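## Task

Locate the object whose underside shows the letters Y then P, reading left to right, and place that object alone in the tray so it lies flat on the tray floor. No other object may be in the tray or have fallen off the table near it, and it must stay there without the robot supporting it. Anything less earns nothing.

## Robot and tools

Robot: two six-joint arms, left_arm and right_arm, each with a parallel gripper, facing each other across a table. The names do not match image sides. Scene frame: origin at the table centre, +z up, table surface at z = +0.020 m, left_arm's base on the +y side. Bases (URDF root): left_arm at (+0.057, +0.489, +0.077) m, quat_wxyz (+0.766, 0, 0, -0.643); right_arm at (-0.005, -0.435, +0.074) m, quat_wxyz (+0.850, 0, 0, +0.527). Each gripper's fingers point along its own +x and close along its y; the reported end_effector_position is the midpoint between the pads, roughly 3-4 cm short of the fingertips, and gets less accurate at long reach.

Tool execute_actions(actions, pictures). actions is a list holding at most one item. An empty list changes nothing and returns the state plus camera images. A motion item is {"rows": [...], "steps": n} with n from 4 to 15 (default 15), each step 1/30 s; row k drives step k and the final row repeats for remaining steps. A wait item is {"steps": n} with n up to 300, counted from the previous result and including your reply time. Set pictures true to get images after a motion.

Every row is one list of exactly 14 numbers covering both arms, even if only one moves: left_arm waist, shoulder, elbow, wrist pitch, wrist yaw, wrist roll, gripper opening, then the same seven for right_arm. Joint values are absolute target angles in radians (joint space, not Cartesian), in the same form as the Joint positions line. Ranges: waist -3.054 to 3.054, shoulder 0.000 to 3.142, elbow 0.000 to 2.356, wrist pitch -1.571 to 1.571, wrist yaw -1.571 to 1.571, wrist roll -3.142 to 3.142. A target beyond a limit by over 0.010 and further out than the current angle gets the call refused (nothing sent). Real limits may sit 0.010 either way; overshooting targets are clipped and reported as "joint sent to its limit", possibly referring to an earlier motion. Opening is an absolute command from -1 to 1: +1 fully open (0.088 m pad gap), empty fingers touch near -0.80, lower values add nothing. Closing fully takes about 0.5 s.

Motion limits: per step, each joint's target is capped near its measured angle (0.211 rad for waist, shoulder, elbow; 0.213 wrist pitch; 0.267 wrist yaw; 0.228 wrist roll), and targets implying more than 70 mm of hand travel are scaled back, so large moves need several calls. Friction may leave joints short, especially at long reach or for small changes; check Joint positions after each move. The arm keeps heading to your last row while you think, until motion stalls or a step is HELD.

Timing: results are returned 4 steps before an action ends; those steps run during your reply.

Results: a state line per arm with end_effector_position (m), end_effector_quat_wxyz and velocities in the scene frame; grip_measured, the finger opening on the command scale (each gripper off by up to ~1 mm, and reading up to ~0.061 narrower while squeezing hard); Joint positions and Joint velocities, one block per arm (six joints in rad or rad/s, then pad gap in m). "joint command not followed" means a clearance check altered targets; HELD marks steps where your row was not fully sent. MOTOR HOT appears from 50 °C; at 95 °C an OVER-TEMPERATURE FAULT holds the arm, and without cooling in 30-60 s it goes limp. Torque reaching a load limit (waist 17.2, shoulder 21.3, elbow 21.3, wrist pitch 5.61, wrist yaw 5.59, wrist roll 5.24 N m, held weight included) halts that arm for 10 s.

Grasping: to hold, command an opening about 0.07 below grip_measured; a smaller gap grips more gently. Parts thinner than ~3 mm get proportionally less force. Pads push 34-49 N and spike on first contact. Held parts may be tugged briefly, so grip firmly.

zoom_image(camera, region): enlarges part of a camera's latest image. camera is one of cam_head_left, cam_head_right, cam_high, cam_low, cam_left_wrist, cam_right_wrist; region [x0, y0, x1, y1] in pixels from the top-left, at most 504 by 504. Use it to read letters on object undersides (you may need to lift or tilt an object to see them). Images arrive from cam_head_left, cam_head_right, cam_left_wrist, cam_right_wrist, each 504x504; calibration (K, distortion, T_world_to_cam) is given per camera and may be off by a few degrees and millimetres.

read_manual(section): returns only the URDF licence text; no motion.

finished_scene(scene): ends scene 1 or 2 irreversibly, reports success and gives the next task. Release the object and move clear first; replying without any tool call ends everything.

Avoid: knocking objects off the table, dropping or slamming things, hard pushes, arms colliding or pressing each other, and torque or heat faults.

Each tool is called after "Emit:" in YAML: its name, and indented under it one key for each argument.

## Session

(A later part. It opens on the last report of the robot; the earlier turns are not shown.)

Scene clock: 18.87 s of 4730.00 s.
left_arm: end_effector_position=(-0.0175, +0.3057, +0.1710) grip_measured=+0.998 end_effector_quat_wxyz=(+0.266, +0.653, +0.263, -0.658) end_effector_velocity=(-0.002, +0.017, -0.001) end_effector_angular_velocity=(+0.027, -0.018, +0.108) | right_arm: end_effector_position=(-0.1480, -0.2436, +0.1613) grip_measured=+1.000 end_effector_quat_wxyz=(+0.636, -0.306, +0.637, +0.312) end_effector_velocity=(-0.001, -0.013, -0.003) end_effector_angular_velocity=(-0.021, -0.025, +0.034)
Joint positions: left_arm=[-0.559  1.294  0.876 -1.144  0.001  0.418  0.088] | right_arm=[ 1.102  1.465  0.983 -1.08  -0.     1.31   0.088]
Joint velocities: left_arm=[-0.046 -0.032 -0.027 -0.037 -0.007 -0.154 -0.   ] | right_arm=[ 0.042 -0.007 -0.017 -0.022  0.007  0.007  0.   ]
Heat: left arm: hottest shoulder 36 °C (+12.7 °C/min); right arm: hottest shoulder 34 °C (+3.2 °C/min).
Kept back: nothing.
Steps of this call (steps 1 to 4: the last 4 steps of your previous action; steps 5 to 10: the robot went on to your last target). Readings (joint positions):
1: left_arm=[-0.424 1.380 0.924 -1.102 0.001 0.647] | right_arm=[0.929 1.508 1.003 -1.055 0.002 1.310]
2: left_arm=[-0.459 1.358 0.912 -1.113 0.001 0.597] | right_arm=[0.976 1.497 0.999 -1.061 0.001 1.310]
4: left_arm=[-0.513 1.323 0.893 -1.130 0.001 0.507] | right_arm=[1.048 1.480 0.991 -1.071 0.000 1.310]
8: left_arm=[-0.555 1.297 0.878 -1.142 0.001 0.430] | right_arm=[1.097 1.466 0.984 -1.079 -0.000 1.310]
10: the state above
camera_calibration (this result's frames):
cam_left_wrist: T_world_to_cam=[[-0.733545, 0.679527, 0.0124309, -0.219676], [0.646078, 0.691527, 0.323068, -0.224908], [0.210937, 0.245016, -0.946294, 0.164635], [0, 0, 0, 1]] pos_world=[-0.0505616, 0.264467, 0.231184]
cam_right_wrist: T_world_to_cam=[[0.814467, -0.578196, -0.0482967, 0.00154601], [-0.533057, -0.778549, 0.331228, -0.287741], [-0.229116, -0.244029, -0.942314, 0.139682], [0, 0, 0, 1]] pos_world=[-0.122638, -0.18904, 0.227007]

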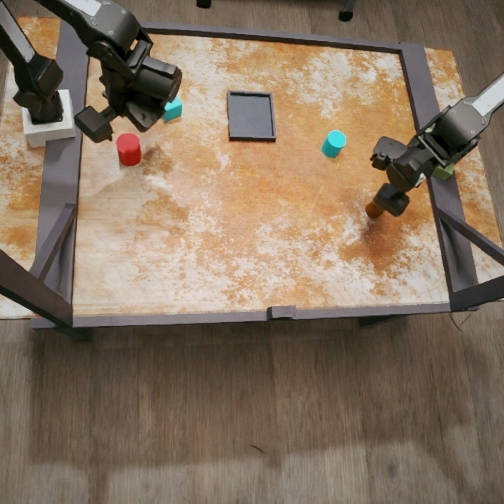

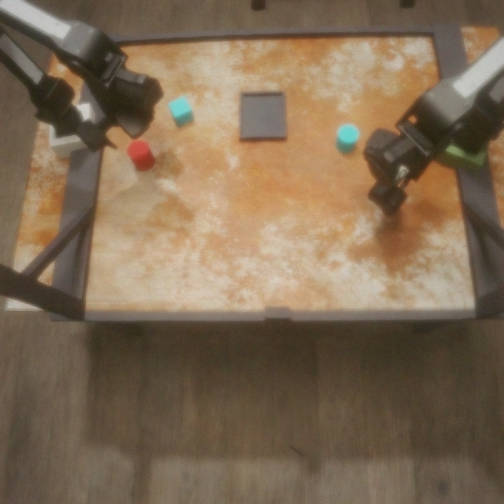

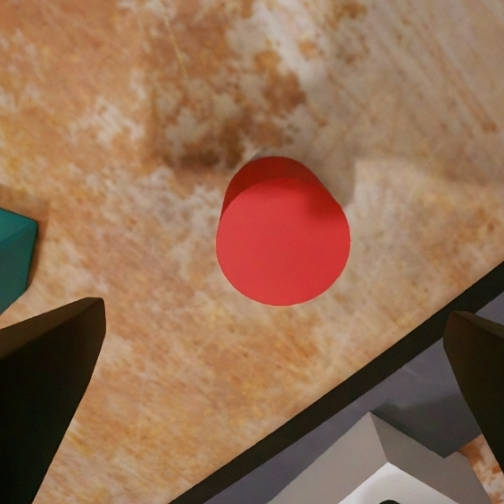

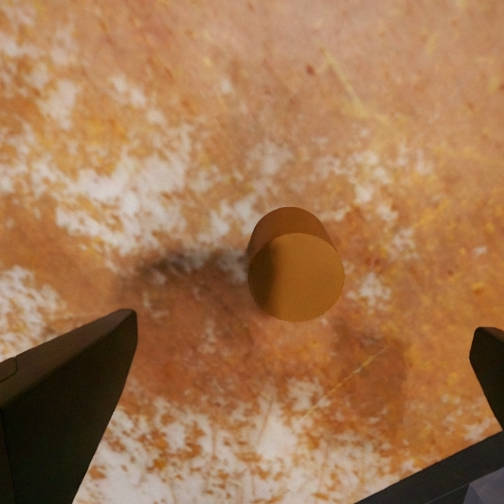

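Emit:
zoom_image:
  camera: "cam_left_wrist"
  region: [190, 130, 390, 330]

Emit:
zoom_image:
  camera: "cam_right_wrist"
  region: [220, 180, 380, 340]

Region (190, 130, 390, 330) of cam_left_wrist's 504x504 image, scaled by 2.520, with more detail than that image has.

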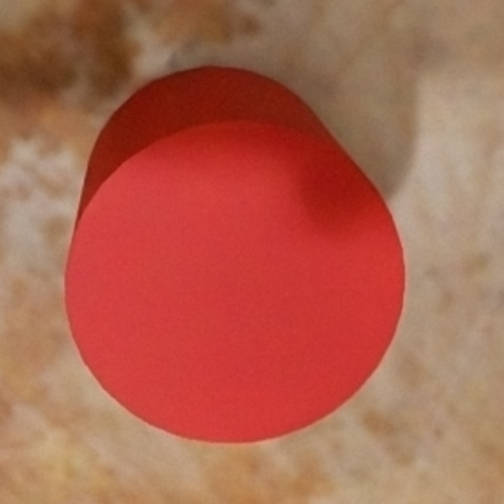

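Region (220, 180, 380, 340) of cam_right_wrist's 504x504 image, scaled by 3.150, with more detail than that image has.

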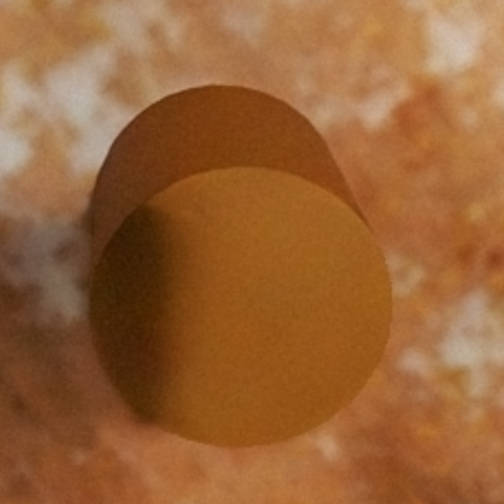

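Emit:
execute_actions:
  actions:
    - {"rows": [[-0.571,1.297,0.84,-1.115,0,0.40,1, 1.116,1.467,0.952,-1.055,0,1.31,1],[-0.577,1.309,0.818,-1.08,0,0.40,1, 1.122,1.477,0.932,-1.026,0,1.31,1],[-0.583,1.321,0.796,-1.046,0,0.40,1, 1.128,1.487,0.912,-0.997,0,1.31,1],[-0.589,1.333,0.774,-1.012,0,0.40,1, 1.134,1.496,0.892,-0.968,0,1.31,1],[-0.594,1.345,0.752,-0.978,0,0.40,1, 1.14,1.505,0.873,-0.939,0,1.31,1],[-0.597,1.3565,0.729,-0.943,0,0.40,1, 1.146,1.5144,0.8541,-0.9105,0,1.31,1],[-0.597,1.3565,0.729,-0.943,0,0.40,1, 1.146,1.5144,0.8541,-0.9105,0,1.31,1],[-0.597,1.376,0.708,-0.902,0,0.40,1, 1.146,1.534,0.835,-0.871,0,1.31,1],[-0.597,1.396,0.687,-0.86,0,0.40,1, 1.146,1.553,0.816,-0.832,0,1.31,1],[-0.597,1.416,0.666,-0.818,0,0.40,1, 1.146,1.573,0.796,-0.793,0,1.31,1],[-0.597,1.437,0.645,-0.776,0,0.40,1, 1.146,1.593,0.777,-0.754,0,1.31,1],[-0.597,1.458,0.623,-0.734,0,0.40,1, 1.146,1.613,0.757,-0.715,0,1.31,1],[-0.597,1.479,0.601,-0.692,0,0.40,1, 1.146,1.633,0.737,-0.676,0,1.31,1],[-0.597,1.502,0.577,-0.6506,0,0.40,1, 1.146,1.6545,0.7155,-0.6364,0,1.31,1]], "steps": 15}

Emit:
execute_actions:
  actions:
    - {"steps": 10}
  pictures: true

Scene clock: 20.60 s of 4730.00 s.
left_arm: end_effector_position=(-0.0263, +0.3024, +0.1131) grip_measured=+0.998 end_effector_quat_wxyz=(+0.263, +0.653, +0.252, -0.665) end_effector_velocity=(-0.013, -0.026, -0.216) end_effector_angular_velocity=(-0.045, +0.012, -0.005) | right_arm: end_effector_position=(-0.1581, -0.2461, +0.1098) grip_measured=+1.000 end_effector_quat_wxyz=(+0.628, -0.311, +0.632, +0.331) end_effector_velocity=(-0.013, +0.013, -0.220) end_effector_angular_velocity=(+0.010, -0.001, +0.019)
Joint positions: left_arm=[-0.593  1.386  0.702 -0.864  0.001  0.406  0.088] | right_arm=[ 1.141  1.538  0.832 -0.835 -0.     1.31   0.088]
Joint velocities: left_arm=[-0.012  0.515 -0.545  1.106 -0.007 -0.007  0.   ] | right_arm=[ 0.012  0.491 -0.505  1.004  0.007 -0.007  0.   ]
Heat: left arm: hottest shoulder 36 °C (+11.7 °C/min); right arm: hottest shoulder 34 °C (+2.9 °C/min).
Steps of this call (steps 1 to 30: the robot went on to your last target; steps 31 to 41: nothing new was sent; steps 42 to 52: the first 11 steps of this action). Readings (joint positions):
42: left_arm=[-0.564 1.292 0.869 -1.141 0.001 0.406] | right_arm=[1.107 1.465 0.979 -1.078 -0.000 1.310]
43: left_arm=[-0.566 1.292 0.860 -1.125 0.001 0.406] | right_arm=[1.109 1.465 0.971 -1.064 -0.000 1.310]
45: left_arm=[-0.574 1.301 0.830 -1.075 0.001 0.406] | right_arm=[1.118 1.468 0.944 -1.022 -0.000 1.310]
49: left_arm=[-0.590 1.344 0.755 -0.972 0.001 0.406] | right_arm=[1.137 1.498 0.880 -0.933 -0.000 1.310]
52: the state above

Scene clock: 20.93 s of 4730.00 s.
left_arm: end_effector_position=(-0.0244, +0.3071, +0.0695) grip_measured=+0.998 end_effector_quat_wxyz=(+0.258, +0.657, +0.256, -0.661) end_effector_velocity=(-0.008, -0.017, -0.002) end_effector_angular_velocity=(-0.081, +0.028, +0.000) | right_arm: end_effector_position=(-0.1549, -0.2503, +0.0649) grip_measured=+1.000 end_effector_quat_wxyz=(+0.629, -0.318, +0.631, +0.325) end_effector_velocity=(-0.015, +0.017, -0.001) end_effector_angular_velocity=(+0.077, +0.072, +0.005)
Joint positions: left_arm=[-0.594  1.492  0.588 -0.66   0.001  0.406  0.088] | right_arm=[ 1.142  1.642  0.727 -0.645 -0.     1.31   0.088]
Joint velocities: left_arm=[-0.007  0.007 -0.002  0.095 -0.007 -0.007 -0.   ] | right_arm=[-0.002  0.002 -0.002  0.11  -0.007 -0.007  0.   ]
Heat: left arm: hottest shoulder 36 °C (+11.5 °C/min); right arm: hottest shoulder 34 °C (+2.9 °C/min).
Kept back: nothing.
Steps of this call (steps 1 to 4: the last 4 steps of your previous action; steps 5 to 10: the robot went on to your last target). Readings (joint positions):
1: left_arm=[-0.594 1.405 0.683 -0.825 0.001 0.406] | right_arm=[1.141 1.556 0.815 -0.800 -0.000 1.310]
2: left_arm=[-0.594 1.424 0.663 -0.786 0.001 0.406] | right_arm=[1.141 1.575 0.796 -0.763 -0.000 1.310]
4: left_arm=[-0.594 1.463 0.623 -0.717 0.001 0.406] | right_arm=[1.142 1.612 0.759 -0.699 -0.000 1.310]
8: left_arm=[-0.594 1.491 0.589 -0.670 0.001 0.406] | right_arm=[1.142 1.641 0.727 -0.655 -0.000 1.310]
10: the state above
camera_calibration (this result's frames):
cam_left_wrist: T_world_to_cam=[[-0.717542, 0.696393, 0.0130446, -0.229272], [0.661818, 0.67584, 0.324404, -0.183542], [0.217097, 0.241407, -0.945829, 0.0708561], [0, 0, 0, 1]] pos_world=[-0.0584241, 0.266603, 0.12955]
cam_right_wrist: T_world_to_cam=[[0.83692, -0.54506, -0.0497474, 0.0103859], [-0.501135, -0.799663, 0.330763, -0.265052], [-0.220067, -0.251892, -0.942402, 0.0450952], [0, 0, 0, 1]] pos_world=[-0.131595, -0.194932, 0.130684]

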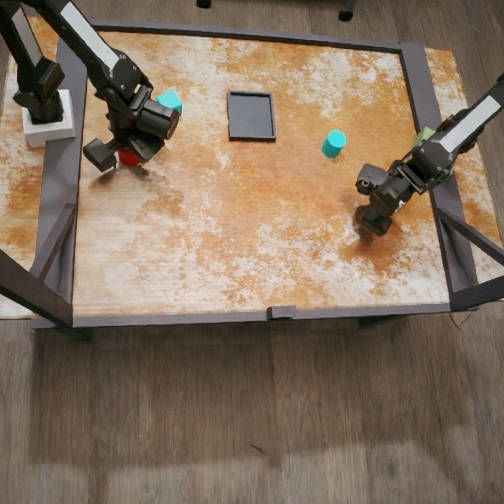

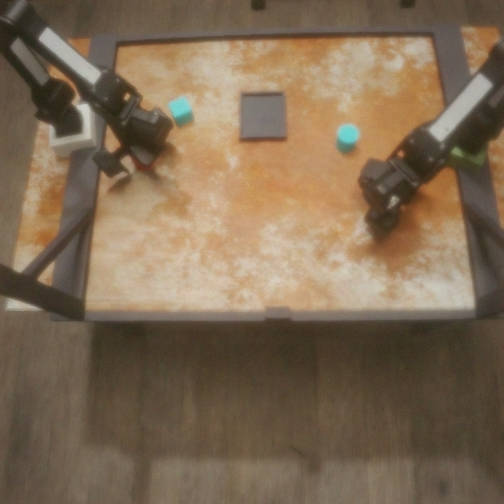

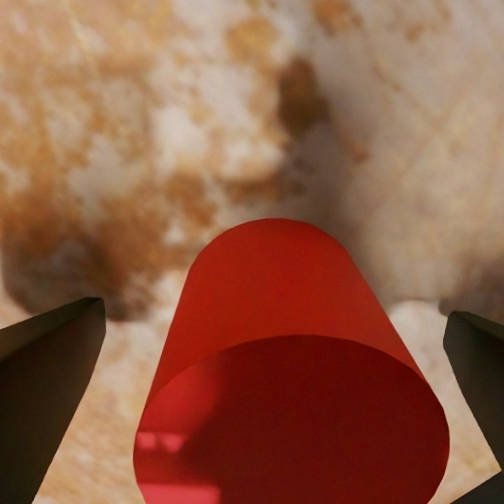

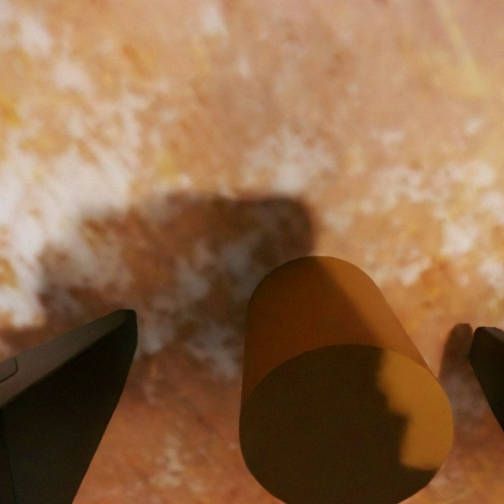

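Emit:
execute_actions:
  actions:
    - {"rows": [[-0.597,1.502,0.577,-0.6506,0,0.40,0.15, 1.146,1.6545,0.7155,-0.6364,0,1.31,-0.05]], "steps": 15}

Scene clock: 21.40 s of 4730.00 s.
left_arm: end_effector_position=(-0.0247, +0.3066, +0.0689) grip_measured=+0.193 end_effector_quat_wxyz=(+0.259, +0.656, +0.255, -0.662) end_effector_velocity=(-0.001, +0.003, -0.000) end_effector_angular_velocity=(+0.010, +0.004, -0.010) | right_arm: end_effector_position=(-0.1556, -0.2496, +0.0647) grip_measured=-0.011 end_effector_quat_wxyz=(+0.629, -0.316, +0.631, +0.327) end_effector_velocity=(+0.004, -0.004, -0.000) end_effector_angular_velocity=(-0.013, -0.019, -0.005)
Joint positions: left_arm=[-0.594  1.494  0.586 -0.654  0.001  0.406  0.048] | right_arm=[ 1.142  1.642  0.725 -0.639 -0.     1.31   0.038]
Joint velocities: left_arm=[-0.002 -0.002 -0.002 -0.007  0.007  0.007  0.   ] | right_arm=[ 0.002 -0.002 -0.002 -0.022  0.007  0.007 -0.024]
Heat: left arm: hottest shoulder 36 °C (+11.2 °C/min); right arm: hottest shoulder 34 °C (+2.8 °C/min).
Steps of this call (steps 1 to 3: the robot went on to your last target; steps 4 to 14: the first 11 steps of this action). Readings (joint positions):
4: left_arm=[-0.594 1.493 0.587 -0.655 0.001 0.406] | right_arm=[1.142 1.642 0.726 -0.641 -0.000 1.310]
5: left_arm=[-0.594 1.493 0.587 -0.654 0.001 0.406] | right_arm=[1.142 1.642 0.726 -0.640 -0.000 1.310]
7: left_arm=[-0.594 1.494 0.586 -0.654 0.001 0.406] | right_arm=[1.142 1.642 0.726 -0.639 -0.000 1.310]
11: left_arm=[-0.594 1.494 0.586 -0.653 0.001 0.406] | right_arm=[1.142 1.642 0.726 -0.639 -0.000 1.310]
14: the state above

Emit:
execute_actions:
  actions:
    - {"rows": [[-0.597,1.502,0.577,-0.6506,0,0.40,0.12, 1.146,1.6545,0.7155,-0.6364,0,1.31,-0.09],[-0.597,1.502,0.577,-0.6506,0,0.40,0.12, 1.146,1.6545,0.7155,-0.6364,0,1.31,-0.09],[-0.597,1.48,0.60,-0.695,0,0.40,0.12, 1.146,1.632,0.737,-0.68,0,1.31,-0.09],[-0.597,1.455,0.625,-0.74,0,0.40,0.12, 1.146,1.61,0.76,-0.724,0,1.31,-0.09],[-0.597,1.43,0.65,-0.788,0,0.40,0.12, 1.146,1.587,0.783,-0.768,0,1.31,-0.09],[-0.597,1.405,0.675,-0.836,0,0.40,0.12, 1.146,1.564,0.806,-0.812,0,1.31,-0.09],[-0.597,1.38,0.70,-0.884,0,0.40,0.12, 1.146,1.541,0.829,-0.856,0,1.31,-0.09],[-0.595,1.355,0.725,-0.92,0,0.40,0.12, 1.14,1.518,0.85,-0.89,0,1.31,-0.09],[-0.585,1.33,0.735,-0.92,0,0.40,0.12, 1.12,1.49,0.855,-0.895,0,1.31,-0.09],[-0.57,1.305,0.73,-0.885,0,0.40,0.12, 1.09,1.46,0.845,-0.865,0,1.31,-0.09],[-0.55,1.28,0.72,-0.835,0,0.40,0.12, 1.055,1.43,0.83,-0.82,0,1.31,-0.09],[-0.53,1.255,0.705,-0.78,0,0.40,0.12, 1.015,1.395,0.81,-0.765,0,1.31,-0.09],[-0.51,1.23,0.69,-0.72,0,0.40,0.12, 0.975,1.36,0.79,-0.705,0,1.31,-0.09],[-0.49,1.205,0.675,-0.66,0,0.40,0.12, 0.935,1.325,0.77,-0.645,0,1.31,-0.09],[-0.47,1.18,0.66,-0.60,0,0.40,0.12, 0.895,1.29,0.75,-0.585,0,1.31,-0.09]], "steps": 15}

Emit:
execute_actions:
  actions:
    - {"rows": [[-0.45,1.155,0.645,-0.54,0,0.40,0.12, 0.855,1.255,0.73,-0.525,0,1.31,-0.09],[-0.43,1.13,0.63,-0.48,0,0.40,0.12, 0.815,1.22,0.71,-0.465,0,1.31,-0.09],[-0.41,1.105,0.615,-0.42,0,0.40,0.12, 0.775,1.185,0.69,-0.405,0,1.31,-0.09],[-0.39,1.08,0.60,-0.36,0,0.40,0.12, 0.735,1.15,0.67,-0.345,0,1.31,-0.09],[-0.37,1.06,0.59,-0.30,0,0.40,0.12, 0.695,1.115,0.65,-0.285,0,1.31,-0.09],[-0.35,1.04,0.58,-0.24,0,0.40,0.12, 0.655,1.085,0.63,-0.225,0,1.31,-0.09],[-0.33,1.02,0.57,-0.18,0,0.40,0.12, 0.615,1.055,0.61,-0.165,0,1.31,-0.09],[-0.315,1.0,0.56,-0.12,0,0.40,0.12, 0.575,1.03,0.595,-0.105,0,1.31,-0.09],[-0.30,0.985,0.55,-0.06,0,0.40,0.12, 0.54,1.005,0.58,-0.045,0,1.31,-0.09],[-0.285,0.97,0.545,0.0,0,0.40,0.12, 0.505,0.985,0.57,0.015,0,1.31,-0.09],[-0.27,0.96,0.54,0.06,0,0.40,0.12, 0.475,0.97,0.56,0.075,0,1.31,-0.09],[-0.26,0.95,0.535,0.12,0,0.40,0.12, 0.45,0.955,0.55,0.135,0,1.31,-0.09],[-0.25,0.943,0.53,0.18,0,0.40,0.12, 0.428,0.945,0.543,0.195,0,1.31,-0.09],[-0.245,0.938,0.526,0.24,0,0.40,0.12, 0.41,0.938,0.538,0.25,0,1.31,-0.09],[-0.241,0.935,0.524,0.30,0,0.40,0.12, 0.40,0.9324,0.535,0.30,0,1.31,-0.09]], "steps": 15}

Emit:
execute_actions:
  actions:
    - {"rows": [[-0.241,0.935,0.524,0.35,0,0.40,0.12, 0.394,0.9324,0.535,0.35,0,1.31,-0.09],[-0.241,0.935,0.524,0.39,0,0.40,0.12, 0.394,0.9324,0.535,0.385,0,1.31,-0.09],[-0.241,0.935,0.524,0.411,0,0.40,0.12, 0.394,0.9324,0.535,0.3975,0,1.31,-0.09]], "steps": 12}
  pictures: true

Scene clock: 22.63 s of 4730.00 s.
left_arm: end_effector_position=(-0.0260, +0.2975, +0.1212) grip_measured=+0.193 end_effector_quat_wxyz=(+0.279, +0.638, +0.243, -0.675) end_effector_velocity=(-0.017, -0.206, +0.218) end_effector_angular_velocity=(-1.269, +0.542, +0.318) | right_arm: end_effector_position=(-0.1535, -0.2422, +0.1167) grip_measured=-0.046 end_effector_quat_wxyz=(+0.630, -0.293, +0.638, +0.333) end_effector_velocity=(+0.034, +0.194, +0.231) end_effector_angular_velocity=(+0.946, +0.737, -0.595)
Joint positions: left_arm=[-0.582  1.344  0.703 -0.857  0.001  0.406  0.048] | right_arm=[ 1.116  1.502  0.827 -0.837 -0.     1.31   0.037]
Joint velocities: left_arm=[ 0.31  -0.808  0.242  0.33  -0.007 -0.007 -0.   ] | right_arm=[-0.603 -0.896  0.12   0.183 -0.007 -0.007 -0.   ]
Heat: left arm: hottest shoulder 36 °C (+10.6 °C/min); right arm: hottest shoulder 34 °C (+2.7 °C/min).
Steps of this call (steps 1 to 4: the last 4 steps of your previous action; steps 5 to 15: the robot went on to your last target; steps 16 to 26: nothing new was sent; steps 27 to 37: the first 11 steps of this action). Readings (joint positions):
27: left_arm=[-0.594 1.494 0.586 -0.654 0.001 0.406] | right_arm=[1.142 1.642 0.725 -0.639 -0.000 1.310]
28: left_arm=[-0.594 1.494 0.586 -0.654 0.001 0.406] | right_arm=[1.142 1.642 0.725 -0.639 -0.000 1.310]
30: left_arm=[-0.594 1.490 0.593 -0.680 0.001 0.406] | right_arm=[1.142 1.640 0.733 -0.666 -0.000 1.310]
34: left_arm=[-0.594 1.422 0.655 -0.828 0.001 0.406] | right_arm=[1.142 1.583 0.789 -0.805 -0.000 1.310]
37: the state above

Scene clock: 23.13 s of 4730.00 s.
left_arm: end_effector_position=(+0.0140, +0.1769, +0.2456) grip_measured=+0.194 end_effector_quat_wxyz=(+0.582, +0.318, +0.018, -0.748) end_effector_velocity=(+0.129, -0.141, +0.369) end_effector_angular_velocity=(-1.961, +0.280, +0.469) | right_arm: end_effector_position=(-0.0370, -0.1125, +0.2549) grip_measured=-0.046 end_effector_quat_wxyz=(+0.626, +0.254, +0.567, +0.471) end_effector_velocity=(+0.327, +0.099, +0.360) end_effector_angular_velocity=(+1.984, +0.207, -1.035)
Joint positions: left_arm=[-0.31   1.003  0.569 -0.086  0.001  0.406  0.048] | right_arm=[ 0.559  1.027  0.605 -0.068 -0.     1.31   0.037]
Joint velocities: left_arm=[ 0.471 -0.471 -0.227  1.736  0.007 -0.007 -0.   ] | right_arm=[-1.038 -0.672 -0.398  1.722 -0.007  0.007 -0.   ]
Heat: left arm: hottest shoulder 36 °C (+10.4 °C/min); right arm: hottest shoulder 34 °C (+2.6 °C/min).
Steps of this call (steps 1 to 4: the last 4 steps of your previous action; steps 5 to 15: the first 11 steps of this action). Readings (joint positions):
5: left_arm=[-0.499 1.221 0.684 -0.663 0.001 0.406] | right_arm=[0.950 1.342 0.784 -0.647 -0.000 1.310]
6: left_arm=[-0.479 1.196 0.672 -0.609 0.001 0.406] | right_arm=[0.910 1.308 0.766 -0.594 -0.000 1.310]
8: left_arm=[-0.440 1.146 0.645 -0.499 0.001 0.406] | right_arm=[0.832 1.240 0.728 -0.482 -0.000 1.310]
12: left_arm=[-0.361 1.058 0.596 -0.264 0.001 0.406] | right_arm=[0.672 1.107 0.652 -0.246 -0.000 1.310]
15: the state above

Scene clock: 23.53 s of 4730.00 s.
left_arm: end_effector_position=(+0.0335, +0.1586, +0.3516) grip_measured=+0.194 end_effector_quat_wxyz=(+0.667, +0.140, -0.145, -0.717) end_effector_velocity=(+0.002, +0.002, +0.012) end_effector_angular_velocity=(-0.099, +0.014, +0.010) | right_arm: end_effector_position=(+0.0149, -0.1045, +0.3542) grip_measured=-0.046 end_effector_quat_wxyz=(+0.577, +0.443, +0.418, +0.544) end_effector_velocity=(+0.006, -0.002, +0.002) end_effector_angular_velocity=(+0.071, +0.003, -0.015)
Joint positions: left_arm=[-0.244  0.938  0.539  0.392  0.001  0.406  0.048] | right_arm=[ 0.4    0.935  0.553  0.382 -0.     1.31   0.037]
Joint velocities: left_arm=[ 0.002 -0.002 -0.042  0.139 -0.007 -0.007 -0.   ] | right_arm=[-0.022  0.002 -0.051  0.125 -0.007  0.007 -0.   ]
Heat: left arm: hottest shoulder 36 °C (+10.2 °C/min); right arm: hottest shoulder 34 °C (+2.5 °C/min).
Steps of this call (steps 1 to 4: the last 4 steps of your previous action; steps 5 to 12: the first 8 steps of this action). Readings (joint positions):
5: left_arm=[-0.255 0.952 0.544 0.212 0.001 0.406] | right_arm=[0.431 0.954 0.561 0.220 -0.000 1.310]
6: left_arm=[-0.251 0.948 0.542 0.265 0.001 0.406] | right_arm=[0.419 0.948 0.558 0.270 -0.000 1.310]
8: left_arm=[-0.247 0.942 0.541 0.341 0.001 0.406] | right_arm=[0.406 0.940 0.556 0.337 -0.000 1.310]
12: the state above
camera_calibration (this result's frames):
cam_left_wrist: T_world_to_cam=[[-0.9358, 0.083684, -0.342454, 0.1415], [0.35098, 0.312173, -0.882814, 0.279513], [0.0330276, -0.946332, -0.321503, 0.336042], [0, 0, 0, 1]] pos_world=[0.0232141, 0.21891, 0.403254]
cam_right_wrist: T_world_to_cam=[[0.308099, 0.0216051, -0.951109, 0.348526], [-0.911503, -0.279619, -0.301621, 0.125434], [-0.272465, 0.959868, -0.0664573, 0.208927], [0, 0, 0, 1]] pos_world=[0.0638783, -0.172998, 0.383204]

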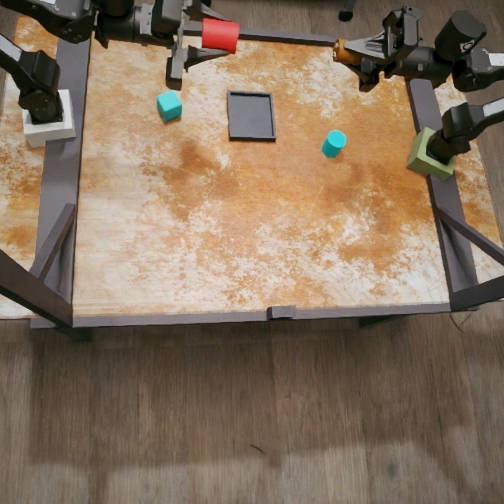

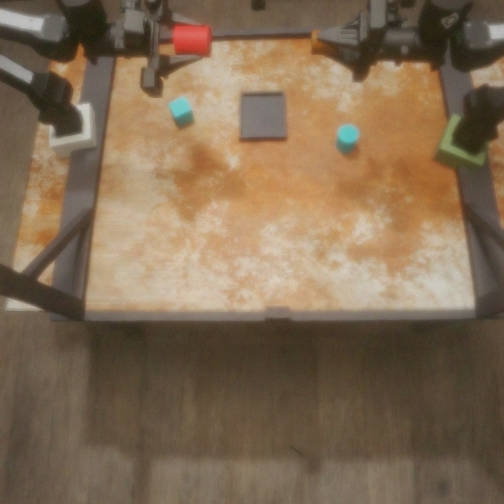

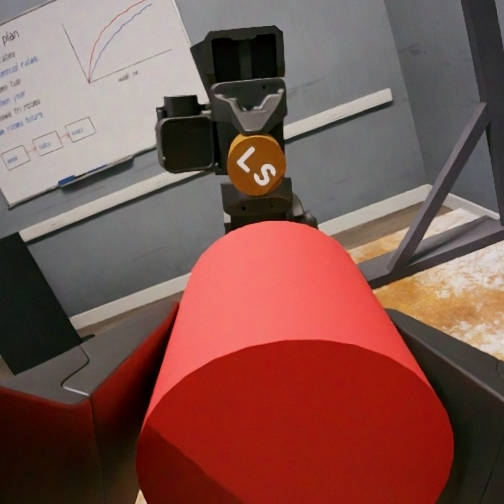

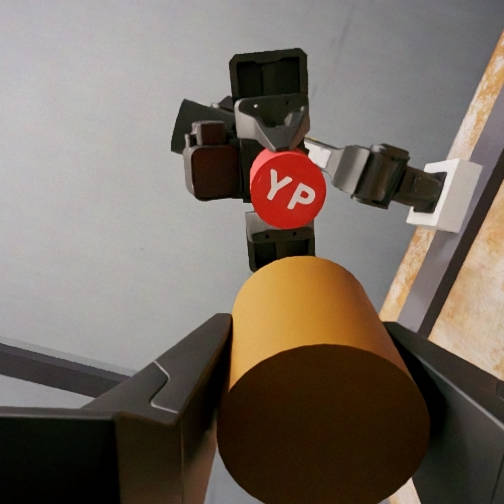

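Emit:
execute_actions:
  actions:
    - {"rows": [[-0.241,0.935,0.524,0.37,0,0.39,0.12, 0.41,0.95,0.545,0.37,0,1.31,-0.09],[-0.241,0.942,0.534,0.32,0,0.37,0.12, 0.435,0.975,0.555,0.32,0,1.31,-0.09],[-0.24,0.962,0.558,0.26,0,0.35,0.12, 0.465,1.005,0.57,0.26,0,1.31,-0.09],[-0.237,0.992,0.592,0.20,0,0.33,0.12, 0.495,1.035,0.585,0.2,0,1.31,-0.09],[-0.233,1.032,0.636,0.14,0,0.31,0.12, 0.525,1.07,0.60,0.14,0,1.31,-0.09],[-0.228,1.078,0.686,0.08,0,0.29,0.12, 0.555,1.105,0.615,0.08,0,1.31,-0.09],[-0.222,1.124,0.736,0.02,0,0.27,0.12, 0.585,1.14,0.63,0.02,0,1.31,-0.09],[-0.216,1.171,0.786,-0.04,0,0.25,0.12, 0.615,1.175,0.645,-0.04,0,1.31,-0.09],[-0.21,1.218,0.836,-0.10,0,0.23,0.12, 0.645,1.21,0.66,-0.10,0,1.31,-0.09],[-0.204,1.265,0.886,-0.16,0,0.21,0.12, 0.675,1.245,0.675,-0.16,0,1.31,-0.09],[-0.198,1.312,0.936,-0.22,0,0.19,0.12, 0.705,1.28,0.69,-0.22,0,1.31,-0.09],[-0.192,1.359,0.986,-0.28,0,0.17,0.12, 0.735,1.315,0.71,-0.28,0,1.31,-0.09],[-0.186,1.406,1.036,-0.34,0,0.15,0.12, 0.765,1.35,0.73,-0.34,0,1.31,-0.09],[-0.18,1.453,1.086,-0.40,0,0.13,0.12, 0.79,1.38,0.75,-0.40,0,1.31,-0.09],[-0.174,1.50,1.136,-0.46,0,0.115,0.12, 0.815,1.41,0.77,-0.46,0,1.31,-0.09]], "steps": 15}

Emit:
execute_actions:
  actions:
    - {"rows": [[-0.168,1.547,1.186,-0.52,0,0.10,0.12, 0.835,1.44,0.79,-0.52,0,1.31,-0.09],[-0.162,1.594,1.236,-0.575,0,0.09,0.12, 0.855,1.465,0.81,-0.58,0,1.31,-0.09],[-0.156,1.641,1.286,-0.63,0,0.08,0.12, 0.87,1.49,0.825,-0.64,0,1.31,-0.09],[-0.15,1.688,1.336,-0.685,0,0.08,0.12, 0.882,1.51,0.84,-0.70,0,1.31,-0.09],[-0.144,1.735,1.386,-0.74,0,0.08,0.12, 0.892,1.525,0.85,-0.76,0,1.31,-0.09],[-0.138,1.782,1.436,-0.795,0,0.08,0.12, 0.898,1.535,0.855,-0.82,0,1.31,-0.09],[-0.132,1.829,1.486,-0.85,0,0.08,0.12, 0.90,1.541,0.8577,-0.87,0,1.31,-0.09],[-0.126,1.876,1.536,-0.90,0,0.08,0.12, 0.90,1.541,0.8577,-0.8875,0,1.31,-0.09],[-0.121,1.923,1.586,-0.95,0,0.08,0.12, 0.90,1.541,0.8577,-0.8875,0,1.31,-0.09],[-0.116,1.97,1.636,-0.995,0,0.08,0.12, 0.90,1.541,0.8577,-0.8875,0,1.31,-0.09],[-0.112,2.017,1.686,-1.035,0,0.08,0.12, 0.90,1.562,0.837,-0.846,0,1.31,-0.09],[-0.108,2.064,1.736,-1.072,0,0.08,0.12, 0.90,1.583,0.817,-0.805,0,1.31,-0.09],[-0.105,2.11,1.785,-1.105,0,0.08,0.12, 0.90,1.605,0.796,-0.764,0,1.31,-0.09],[-0.102,2.155,1.832,-1.135,0,0.08,0.12, 0.90,1.626,0.776,-0.723,0,1.31,-0.09],[-0.10,2.198,1.876,-1.162,0,0.08,0.12, 0.90,1.648,0.755,-0.682,0,1.31,-0.09]], "steps": 15}

Emit:
execute_actions:
  actions:
    - {"rows": [[-0.098,2.238,1.916,-1.185,0,0.08,0.12, 0.90,1.6694,0.7347,-0.6407,0,1.31,-0.09],[-0.098,2.273,1.951,-1.204,0,0.08,0.12, 0.90,1.6694,0.7347,-0.6407,0,1.31,-0.09],[-0.098,2.303,1.98,-1.219,0,0.08,0.12, 0.90,1.6694,0.7347,-0.6407,0,1.31,-0.09],[-0.098,2.328,2.003,-1.23,0,0.08,0.12, 0.90,1.6694,0.7347,-0.6407,0,1.31,-0.09],[-0.098,2.347,2.021,-1.238,0,0.08,0.12, 0.90,1.6694,0.7347,-0.6407,0,1.31,-0.09],[-0.098,2.36,2.034,-1.243,0,0.08,0.12, 0.90,1.6694,0.7347,-0.6407,0,1.31,-0.09],[-0.098,2.3686,2.0426,-1.2448,0,0.08,0.12, 0.90,1.6694,0.7347,-0.6407,0,1.31,-0.09]], "steps": 15}
  pictures: true

Scene clock: 25.57 s of 4730.00 s.
left_arm: end_effector_position=(+0.0417, +0.1208, +0.2909) grip_measured=+0.194 end_effector_quat_wxyz=(+0.648, +0.247, +0.073, -0.717) end_effector_velocity=(+0.056, -0.183, -0.120) end_effector_angular_velocity=(+1.523, +0.464, +0.441) | right_arm: end_effector_position=(-0.0622, -0.0993, +0.2209) grip_measured=-0.046 end_effector_quat_wxyz=(+0.629, +0.190, +0.599, +0.458) end_effector_velocity=(-0.279, -0.136, -0.451) end_effector_angular_velocity=(-2.257, -0.375, +0.874)
Joint positions: left_arm=[-0.215  1.199  0.811 -0.077  0.001  0.243  0.048] | right_arm=[ 0.629  1.19   0.648 -0.076  0.001  1.31   0.037]
Joint velocities: left_arm=[ 0.168  1.302  1.492 -1.692 -0.007 -0.593 -0.   ] | right_arm=[ 0.872  1.009  0.413 -1.692 -0.007  0.007 -0.   ]
Heat: left arm: hottest shoulder 35 °C (+7.0 °C/min); right arm: hottest elbow 35 °C (+4.7 °C/min).
Steps of this call (steps 1 to 4: the last 4 steps of your previous action; steps 5 to 30: the robot went on to your last target; steps 31 to 50: nothing new was sent; steps 51 to 61: the first 11 steps of this action). Readings (joint positions):
51: left_arm=[-0.244 0.938 0.535 0.403 0.001 0.404] | right_arm=[0.398 0.936 0.549 0.394 -0.000 1.310]
52: left_arm=[-0.244 0.938 0.535 0.385 0.001 0.396] | right_arm=[0.404 0.939 0.550 0.379 0.000 1.310]
54: left_arm=[-0.243 0.947 0.548 0.305 0.001 0.370] | right_arm=[0.435 0.966 0.566 0.308 0.001 1.310]
58: left_arm=[-0.231 1.071 0.668 0.093 0.001 0.301] | right_arm=[0.542 1.087 0.610 0.096 0.001 1.310]
61: the state above

Scene clock: 26.07 s of 4730.00 s.
left_arm: end_effector_position=(+0.0767, +0.0669, +0.1996) grip_measured=+0.194 end_effector_quat_wxyz=(+0.567, +0.430, +0.399, -0.578) end_effector_velocity=(+0.075, -0.091, -0.174) end_effector_angular_velocity=(+1.218, +0.047, +0.200) | right_arm: end_effector_position=(-0.1077, -0.2129, +0.1138) grip_measured=-0.045 end_effector_quat_wxyz=(+0.664, -0.227, +0.666, +0.255) end_effector_velocity=(-0.001, -0.014, -0.041) end_effector_angular_velocity=(-0.174, -0.073, +0.030)
Joint positions: left_arm=[-0.127  1.892  1.558 -0.92   0.001  0.088  0.048] | right_arm=[ 0.894  1.528  0.839 -0.842  0.001  1.31   0.037]
Joint velocities: left_arm=[ 0.159  1.375  1.468 -1.311 -0.022 -0.037 -0.   ] | right_arm=[ 0.022  0.183  0.002 -0.007 -0.007 -0.007  0.   ]
Heat: left arm: hottest shoulder 36 °C (+9.2 °C/min); right arm: hottest elbow 35 °C (+4.6 °C/min).
Steps of this call (steps 1 to 4: the last 4 steps of your previous action; steps 5 to 15: the first 11 steps of this action). Readings (joint positions):
5: left_arm=[-0.186 1.425 1.060 -0.373 0.001 0.148] | right_arm=[0.773 1.357 0.736 -0.374 0.001 1.310]
6: left_arm=[-0.180 1.471 1.110 -0.432 0.001 0.132] | right_arm=[0.797 1.387 0.755 -0.434 0.001 1.310]
8: left_arm=[-0.168 1.565 1.208 -0.547 0.001 0.109] | right_arm=[0.839 1.441 0.793 -0.554 0.001 1.310]
12: left_arm=[-0.144 1.752 1.408 -0.769 0.001 0.092] | right_arm=[0.886 1.509 0.837 -0.778 0.001 1.310]
15: the state above

Scene clock: 26.57 s of 4730.00 s.
left_arm: end_effector_position=(+0.0908, +0.0334, +0.1255) grip_measured=+0.194 end_effector_quat_wxyz=(+0.496, +0.503, +0.497, -0.503) end_effector_velocity=(+0.001, -0.008, -0.004) end_effector_angular_velocity=(+0.037, -0.005, +0.034) | right_arm: end_effector_position=(-0.1075, -0.2147, +0.0653) grip_measured=-0.045 end_effector_quat_wxyz=(+0.664, -0.237, +0.665, +0.246) end_effector_velocity=(+0.001, -0.005, -0.003) end_effector_angular_velocity=(-0.023, -0.003, +0.010)
Joint positions: left_arm=[-0.099  2.352  2.017 -1.237  0.001  0.087  0.048] | right_arm=[ 0.896  1.657  0.745 -0.645  0.001  1.31   0.037]
Joint velocities: left_arm=[-0.002  0.081  0.125 -0.081 -0.007 -0.037 -0.   ] | right_arm=[ 0.002  0.007 -0.007 -0.007 -0.007 -0.007  0.   ]
Heat: left arm: hottest shoulder 36 °C (+9.0 °C/min); right arm: hottest elbow 35 °C (+4.5 °C/min).
Steps of this call (steps 1 to 4: the last 4 steps of your previous action; steps 5 to 15: the first 11 steps of this action). Readings (joint positions):
5: left_arm=[-0.106 2.120 1.800 -1.107 0.001 0.087] | right_arm=[0.896 1.604 0.794 -0.721 0.001 1.310]
6: left_arm=[-0.104 2.161 1.843 -1.134 0.001 0.087] | right_arm=[0.896 1.623 0.778 -0.697 0.001 1.310]
8: left_arm=[-0.101 2.235 1.915 -1.178 0.001 0.087] | right_arm=[0.896 1.649 0.754 -0.674 0.001 1.310]
12: left_arm=[-0.099 2.330 1.998 -1.225 0.001 0.087] | right_arm=[0.896 1.656 0.745 -0.647 0.001 1.310]
15: the state above
camera_calibration (this result's frames):
cam_left_wrist: T_world_to_cam=[[-0.998938, -0.0437119, 0.014598, 0.0932698], [-0.0364157, 0.942832, 0.331273, -0.0393311], [-0.028244, 0.330389, -0.943422, 0.183941], [0, 0, 0, 1]] pos_world=[0.0969337, -0.0196125, 0.185202]
cam_right_wrist: T_world_to_cam=[[0.679183, -0.732069, -0.0527773, -0.0666504], [-0.680326, -0.6549, 0.329032, -0.201016], [-0.275438, -0.187567, -0.942843, 0.0727345], [0, 0, 0, 1]] pos_world=[-0.0714548, -0.166795, 0.1312]

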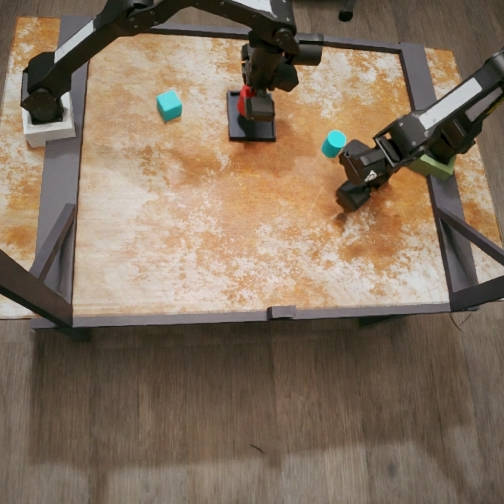

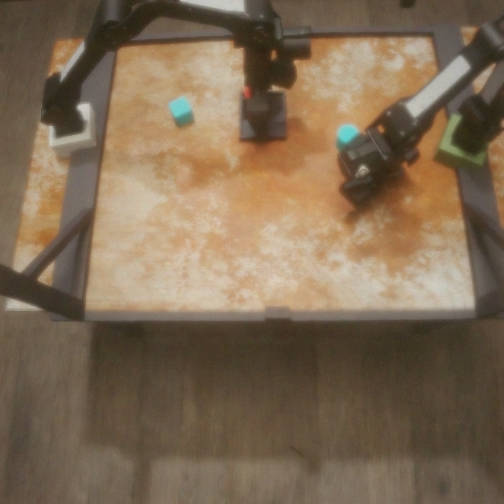

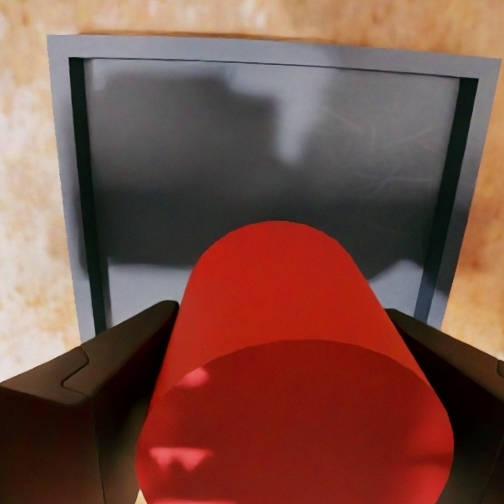

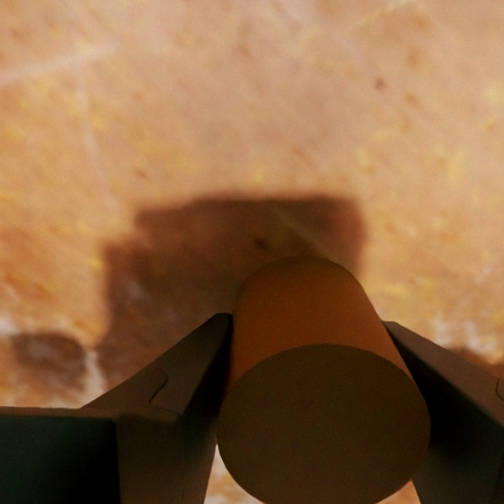

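Emit:
execute_actions:
  actions:
    - {"rows": [[-0.10,2.38,2.06,-1.25,0,0.075,0.12, 0.90,1.6694,0.7347,-0.6407,0,1.31,0.6],[-0.102,2.392,2.078,-1.256,0,0.07,0.12, 0.90,1.6694,0.7347,-0.6407,0,1.31,0.9],[-0.104,2.404,2.096,-1.262,0,0.07,0.12, 0.90,1.6694,0.7347,-0.6407,0,1.31,1],[-0.106,2.416,2.114,-1.268,0,0.07,0.12, 0.90,1.6694,0.7347,-0.6407,0,1.31,1],[-0.108,2.426,2.128,-1.272,0,0.07,0.12, 0.90,1.6694,0.7347,-0.6407,0,1.31,1],[-0.108,2.4314,2.134,-1.2735,0,0.07,0.12, 0.90,1.6694,0.7347,-0.6407,0,1.31,1],[-0.108,2.4314,2.134,-1.2735,0,0.07,0.12, 0.90,1.65,0.755,-0.68,0,1.31,1],[-0.108,2.434,2.12,-1.257,0,0.07,0.12, 0.90,1.63,0.775,-0.72,0,1.31,1],[-0.108,2.437,2.105,-1.24,0,0.07,0.12, 0.90,1.61,0.795,-0.76,0,1.31,1],[-0.108,2.44,2.09,-1.222,0,0.07,0.12, 0.90,1.59,0.815,-0.80,0,1.31,1],[-0.108,2.443,2.076,-1.205,0,0.07,0.12, 0.90,1.57,0.835,-0.84,0,1.31,1],[-0.108,2.446,2.061,-1.188,0,0.07,0.12, 0.90,1.55,0.853,-0.875,0,1.31,1],[-0.108,2.45,2.047,-1.172,0,0.07,0.12, 0.90,1.53,0.87,-0.91,0,1.31,1],[-0.108,2.4528,2.033,-1.158,0,0.07,0.12, 0.90,1.51,0.885,-0.945,0,1.31,1]], "steps": 15}

Emit:
execute_actions:
  actions:
    - {"steps": 10}
  pictures: true

Scene clock: 28.27 s of 4730.00 s.
left_arm: end_effector_position=(+0.0891, +0.0160, +0.1185) grip_measured=+0.194 end_effector_quat_wxyz=(+0.503, +0.497, +0.492, -0.507) end_effector_velocity=(-0.006, -0.054, -0.081) end_effector_angular_velocity=(-0.193, -0.006, -0.010) | right_arm: end_effector_position=(-0.1041, -0.2221, +0.0798) grip_measured=+0.973 end_effector_quat_wxyz=(+0.666, -0.253, +0.663, +0.230) end_effector_velocity=(+0.002, -0.000, +0.202) end_effector_angular_velocity=(-0.044, -0.028, +0.020)
Joint positions: left_arm=[-0.106  2.417  2.104 -1.236  0.001  0.076  0.048] | right_arm=[ 0.896  1.626  0.782 -0.761  0.001  1.31   0.087]
Joint velocities: left_arm=[-0.017  0.09  -0.164  0.447  0.007 -0.007 -0.   ] | right_arm=[-0.002 -0.471  0.466 -0.989  0.007 -0.022  0.026]
Heat: left arm: hottest shoulder 37 °C (+10.6 °C/min); right arm: hottest elbow 35 °C (+4.2 °C/min).
Steps of this call (steps 1 to 4: the last 4 steps of your previous action; steps 5 to 30: the robot went on to your last target; steps 31 to 40: nothing new was sent; steps 41 to 51: the first 11 steps of this action). Readings (joint positions):
41: left_arm=[-0.099 2.356 2.037 -1.245 0.001 0.085] | right_arm=[0.896 1.657 0.745 -0.643 0.001 1.310]
42: left_arm=[-0.099 2.361 2.046 -1.249 0.001 0.082] | right_arm=[0.896 1.657 0.745 -0.643 0.001 1.310]
44: left_arm=[-0.100 2.377 2.071 -1.254 0.001 0.079] | right_arm=[0.896 1.657 0.745 -0.643 0.001 1.310]
48: left_arm=[-0.103 2.406 2.110 -1.264 0.001 0.077] | right_arm=[0.896 1.655 0.750 -0.666 0.001 1.310]
51: the state above

Scene clock: 28.60 s of 4730.00 s.
left_arm: end_effector_position=(+0.0888, +0.0177, +0.0911) grip_measured=+0.194 end_effector_quat_wxyz=(+0.499, +0.501, +0.496, -0.504) end_effector_velocity=(+0.000, -0.002, -0.002) end_effector_angular_velocity=(-0.012, -0.008, -0.010) | right_arm: end_effector_position=(-0.1055, -0.2189, +0.1263) grip_measured=+1.000 end_effector_quat_wxyz=(+0.665, -0.241, +0.664, +0.242) end_effector_velocity=(+0.011, -0.025, -0.000) end_effector_angular_velocity=(-0.116, -0.046, -0.010)
Joint positions: left_arm=[-0.106  2.443  2.042 -1.164  0.001  0.076  0.048] | right_arm=[ 0.896  1.514  0.881 -0.937  0.001  1.31   0.088]
Joint velocities: left_arm=[-0.002 -0.002 -0.012  0.022 -0.007  0.007  0.   ] | right_arm=[-0.002 -0.002 -0.002 -0.125 -0.007  0.007  0.   ]
Heat: left arm: hottest shoulder 37 °C (+10.5 °C/min); right arm: hottest elbow 35 °C (+4.2 °C/min).
Kept back: nothing.
Steps of this call (steps 1 to 4: the last 4 steps of your previous action; steps 5 to 10: the robot went on to your last target). Readings (joint positions):
1: left_arm=[-0.106 2.420 2.096 -1.221 0.001 0.076] | right_arm=[0.896 1.608 0.799 -0.794 0.001 1.310]
2: left_arm=[-0.106 2.422 2.087 -1.208 0.001 0.076] | right_arm=[0.896 1.588 0.818 -0.826 0.001 1.310]
4: left_arm=[-0.106 2.428 2.065 -1.184 0.001 0.076] | right_arm=[0.896 1.547 0.854 -0.884 0.001 1.310]
8: left_arm=[-0.106 2.442 2.044 -1.167 0.001 0.076] | right_arm=[0.896 1.514 0.881 -0.927 0.001 1.310]
10: the state above
camera_calibration (this result's frames):
cam_left_wrist: T_world_to_cam=[[-0.99877, -0.0474339, 0.0144697, 0.0912375], [-0.0401493, 0.944684, 0.325515, -0.0124202], [-0.0291097, 0.324533, -0.945426, 0.156974], [0, 0, 0, 1]] pos_world=[0.0951961, -0.0348824, 0.15113]
cam_right_wrist: T_world_to_cam=[[0.679426, -0.732588, -0.041171, -0.0694771], [-0.682033, -0.651239, 0.332744, -0.22236], [-0.270577, -0.197995, -0.942118, 0.128076], [0, 0, 0, 1]] pos_world=[-0.0697981, -0.170349, 0.191792]

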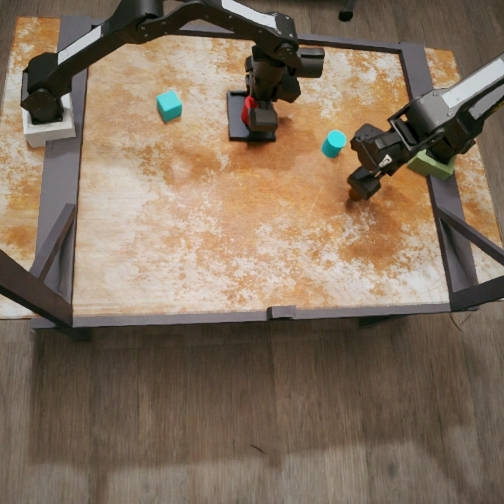

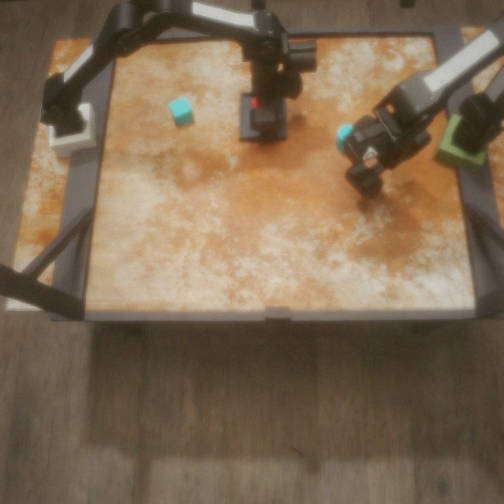

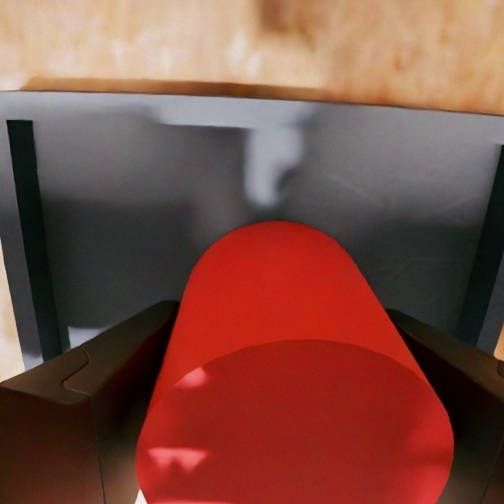

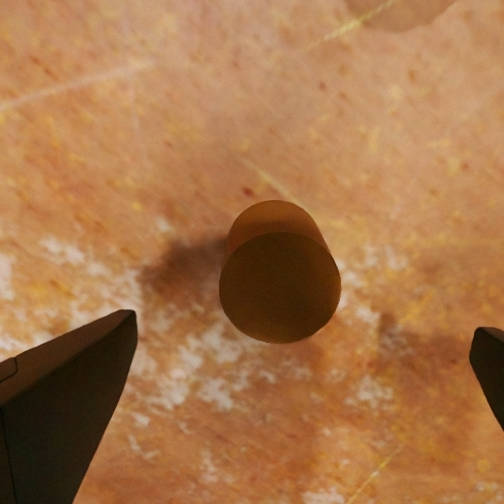

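Emit:
execute_actions:
  actions:
    - {"rows": [[-0.108,2.455,2.027,-1.15,0,0.07,0.12, 0.90,1.51,0.885,-0.945,0,1.31,1],[-0.108,2.457,2.021,-1.142,0,0.07,0.12, 0.90,1.51,0.885,-0.945,0,1.31,1],[-0.108,2.459,2.015,-1.134,0,0.07,0.12, 0.90,1.51,0.885,-0.945,0,1.31,1],[-0.108,2.461,2.009,-1.126,0,0.07,0.12, 0.90,1.51,0.885,-0.945,0,1.31,1],[-0.108,2.463,2.003,-1.118,0,0.07,0.12, 0.90,1.51,0.885,-0.945,0,1.31,1]], "steps": 14}
  pictures: true

Scene clock: 29.37 s of 4730.00 s.
left_arm: end_effector_position=(+0.0888, +0.0144, +0.0859) grip_measured=+0.194 end_effector_quat_wxyz=(+0.504, +0.496, +0.491, -0.508) end_effector_velocity=(-0.000, +0.004, -0.003) end_effector_angular_velocity=(+0.018, -0.006, -0.010) | right_arm: end_effector_position=(-0.1051, -0.2200, +0.1263) grip_measured=+1.000 end_effector_quat_wxyz=(+0.665, -0.243, +0.664, +0.240) end_effector_velocity=(+0.002, -0.005, -0.000) end_effector_angular_velocity=(-0.023, -0.003, +0.005)
Joint positions: left_arm=[-0.106  2.443  2.02  -1.123  0.001  0.076  0.048] | right_arm=[ 0.896  1.514  0.881 -0.942  0.001  1.31   0.088]
Joint velocities: left_arm=[-0.002  0.002 -0.007 -0.007 -0.007  0.007 -0.   ] | right_arm=[-0.002 -0.002 -0.002 -0.022 -0.007 -0.007  0.   ]
Heat: left arm: hottest shoulder 37 °C (+10.2 °C/min); right arm: hottest elbow 35 °C (+4.1 °C/min).
Steps of this call (steps 1 to 13: the robot went on to your last target; steps 14 to 23: the first 10 steps of this action). Readings (joint positions):
14: left_arm=[-0.106 2.443 2.040 -1.159 0.001 0.076] | right_arm=[0.896 1.514 0.881 -0.942 0.001 1.310]
15: left_arm=[-0.106 2.443 2.038 -1.155 0.001 0.076] | right_arm=[0.896 1.514 0.881 -0.942 0.001 1.310]
17: left_arm=[-0.106 2.443 2.031 -1.142 0.001 0.076] | right_arm=[0.896 1.514 0.881 -0.942 0.001 1.310]
21: left_arm=[-0.106 2.443 2.021 -1.125 0.001 0.076] | right_arm=[0.896 1.514 0.881 -0.942 0.001 1.310]
23: the state above
camera_calibration (this result's frames):
cam_left_wrist: T_world_to_cam=[[-0.998801, -0.0467659, 0.0144635, 0.0911341], [-0.0400742, 0.950848, 0.307055, -0.00607648], [-0.0281123, 0.306108, -0.951582, 0.153801], [0, 0, 0, 1]] pos_world=[0.0951051, -0.03704, 0.146902]
cam_right_wrist: T_world_to_cam=[[0.679513, -0.732775, -0.0360912, -0.0712587], [-0.682786, -0.649624, 0.334353, -0.22264], [-0.268451, -0.202555, -0.941757, 0.127176], [0, 0, 0, 1]] pos_world=[-0.0694534, -0.171089, 0.191638]

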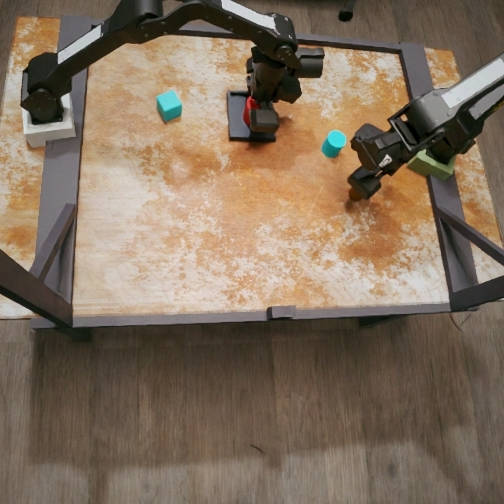

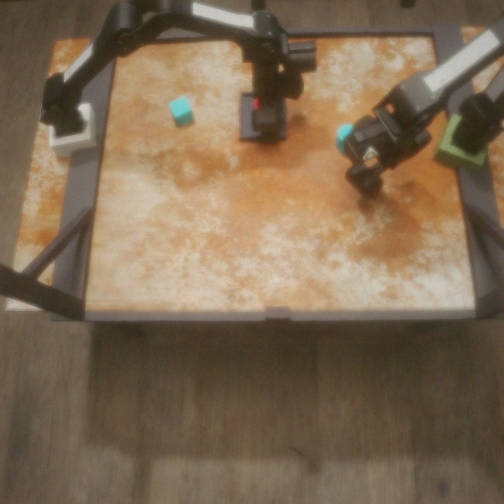

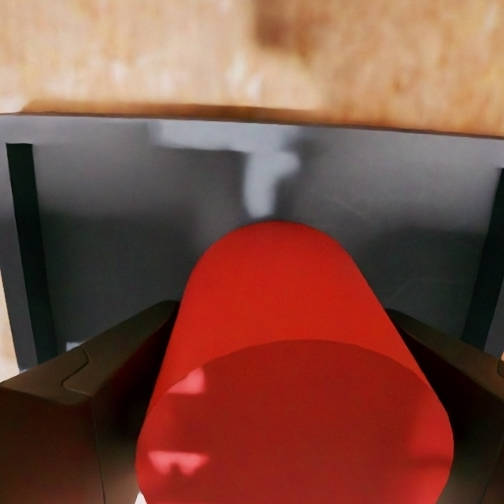

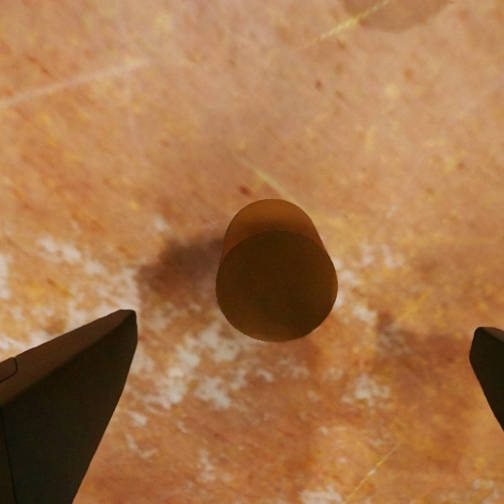

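Emit:
execute_actions:
  actions:
    - {"rows": [[-0.108,2.468,2.003,-1.118,0,0.07,0.12, 0.90,1.51,0.885,-0.945,0,1.31,1],[-0.108,2.473,2.003,-1.118,0,0.07,0.12, 0.90,1.51,0.885,-0.945,0,1.31,1],[-0.108,2.478,2.003,-1.118,0,0.07,0.12, 0.90,1.51,0.885,-0.945,0,1.31,1],[-0.108,2.482,2.003,-1.118,0,0.07,0.12, 0.90,1.51,0.885,-0.945,0,1.31,1]], "steps": 12}

Scene clock: 29.80 s of 4730.00 s.
left_arm: end_effector_position=(+0.0888, +0.0145, +0.0843) grip_measured=+0.194 end_effector_quat_wxyz=(+0.503, +0.497, +0.492, -0.508) end_effector_velocity=(-0.000, +0.002, -0.002) end_effector_angular_velocity=(+0.013, -0.006, +0.020) | right_arm: end_effector_position=(-0.1051, -0.2200, +0.1263) grip_measured=+1.000 end_effector_quat_wxyz=(+0.665, -0.243, +0.664, +0.240) end_effector_velocity=(-0.003, -0.000, -0.000) end_effector_angular_velocity=(-0.003, +0.023, +0.005)
Joint positions: left_arm=[-0.106  2.446  2.019 -1.122  0.001  0.076  0.048] | right_arm=[ 0.896  1.514  0.881 -0.942  0.001  1.31   0.088]
Joint velocities: left_arm=[-0.002  0.002 -0.002 -0.007 -0.007 -0.022 -0.   ] | right_arm=[-0.002 -0.002 -0.002  0.007 -0.022 -0.007  0.   ]
Heat: left arm: hottest shoulder 37 °C (+10.1 °C/min); right arm: hottest elbow 35 °C (+4.0 °C/min).
Steps of this call (steps 1 to 4: the last 4 steps of your previous action; step 5: the robot went on to your last target; steps 6 to 13: the first 8 steps of this action). Readings (joint positions):
6: left_arm=[-0.106 2.443 2.019 -1.122 0.001 0.076] | right_arm=[0.896 1.514 0.881 -0.942 0.001 1.310]
7: left_arm=[-0.106 2.443 2.019 -1.122 0.001 0.076] | right_arm=[0.896 1.514 0.881 -0.942 0.001 1.310]
9: left_arm=[-0.106 2.445 2.019 -1.122 0.001 0.076] | right_arm=[0.896 1.514 0.881 -0.942 0.001 1.310]
13: the state above


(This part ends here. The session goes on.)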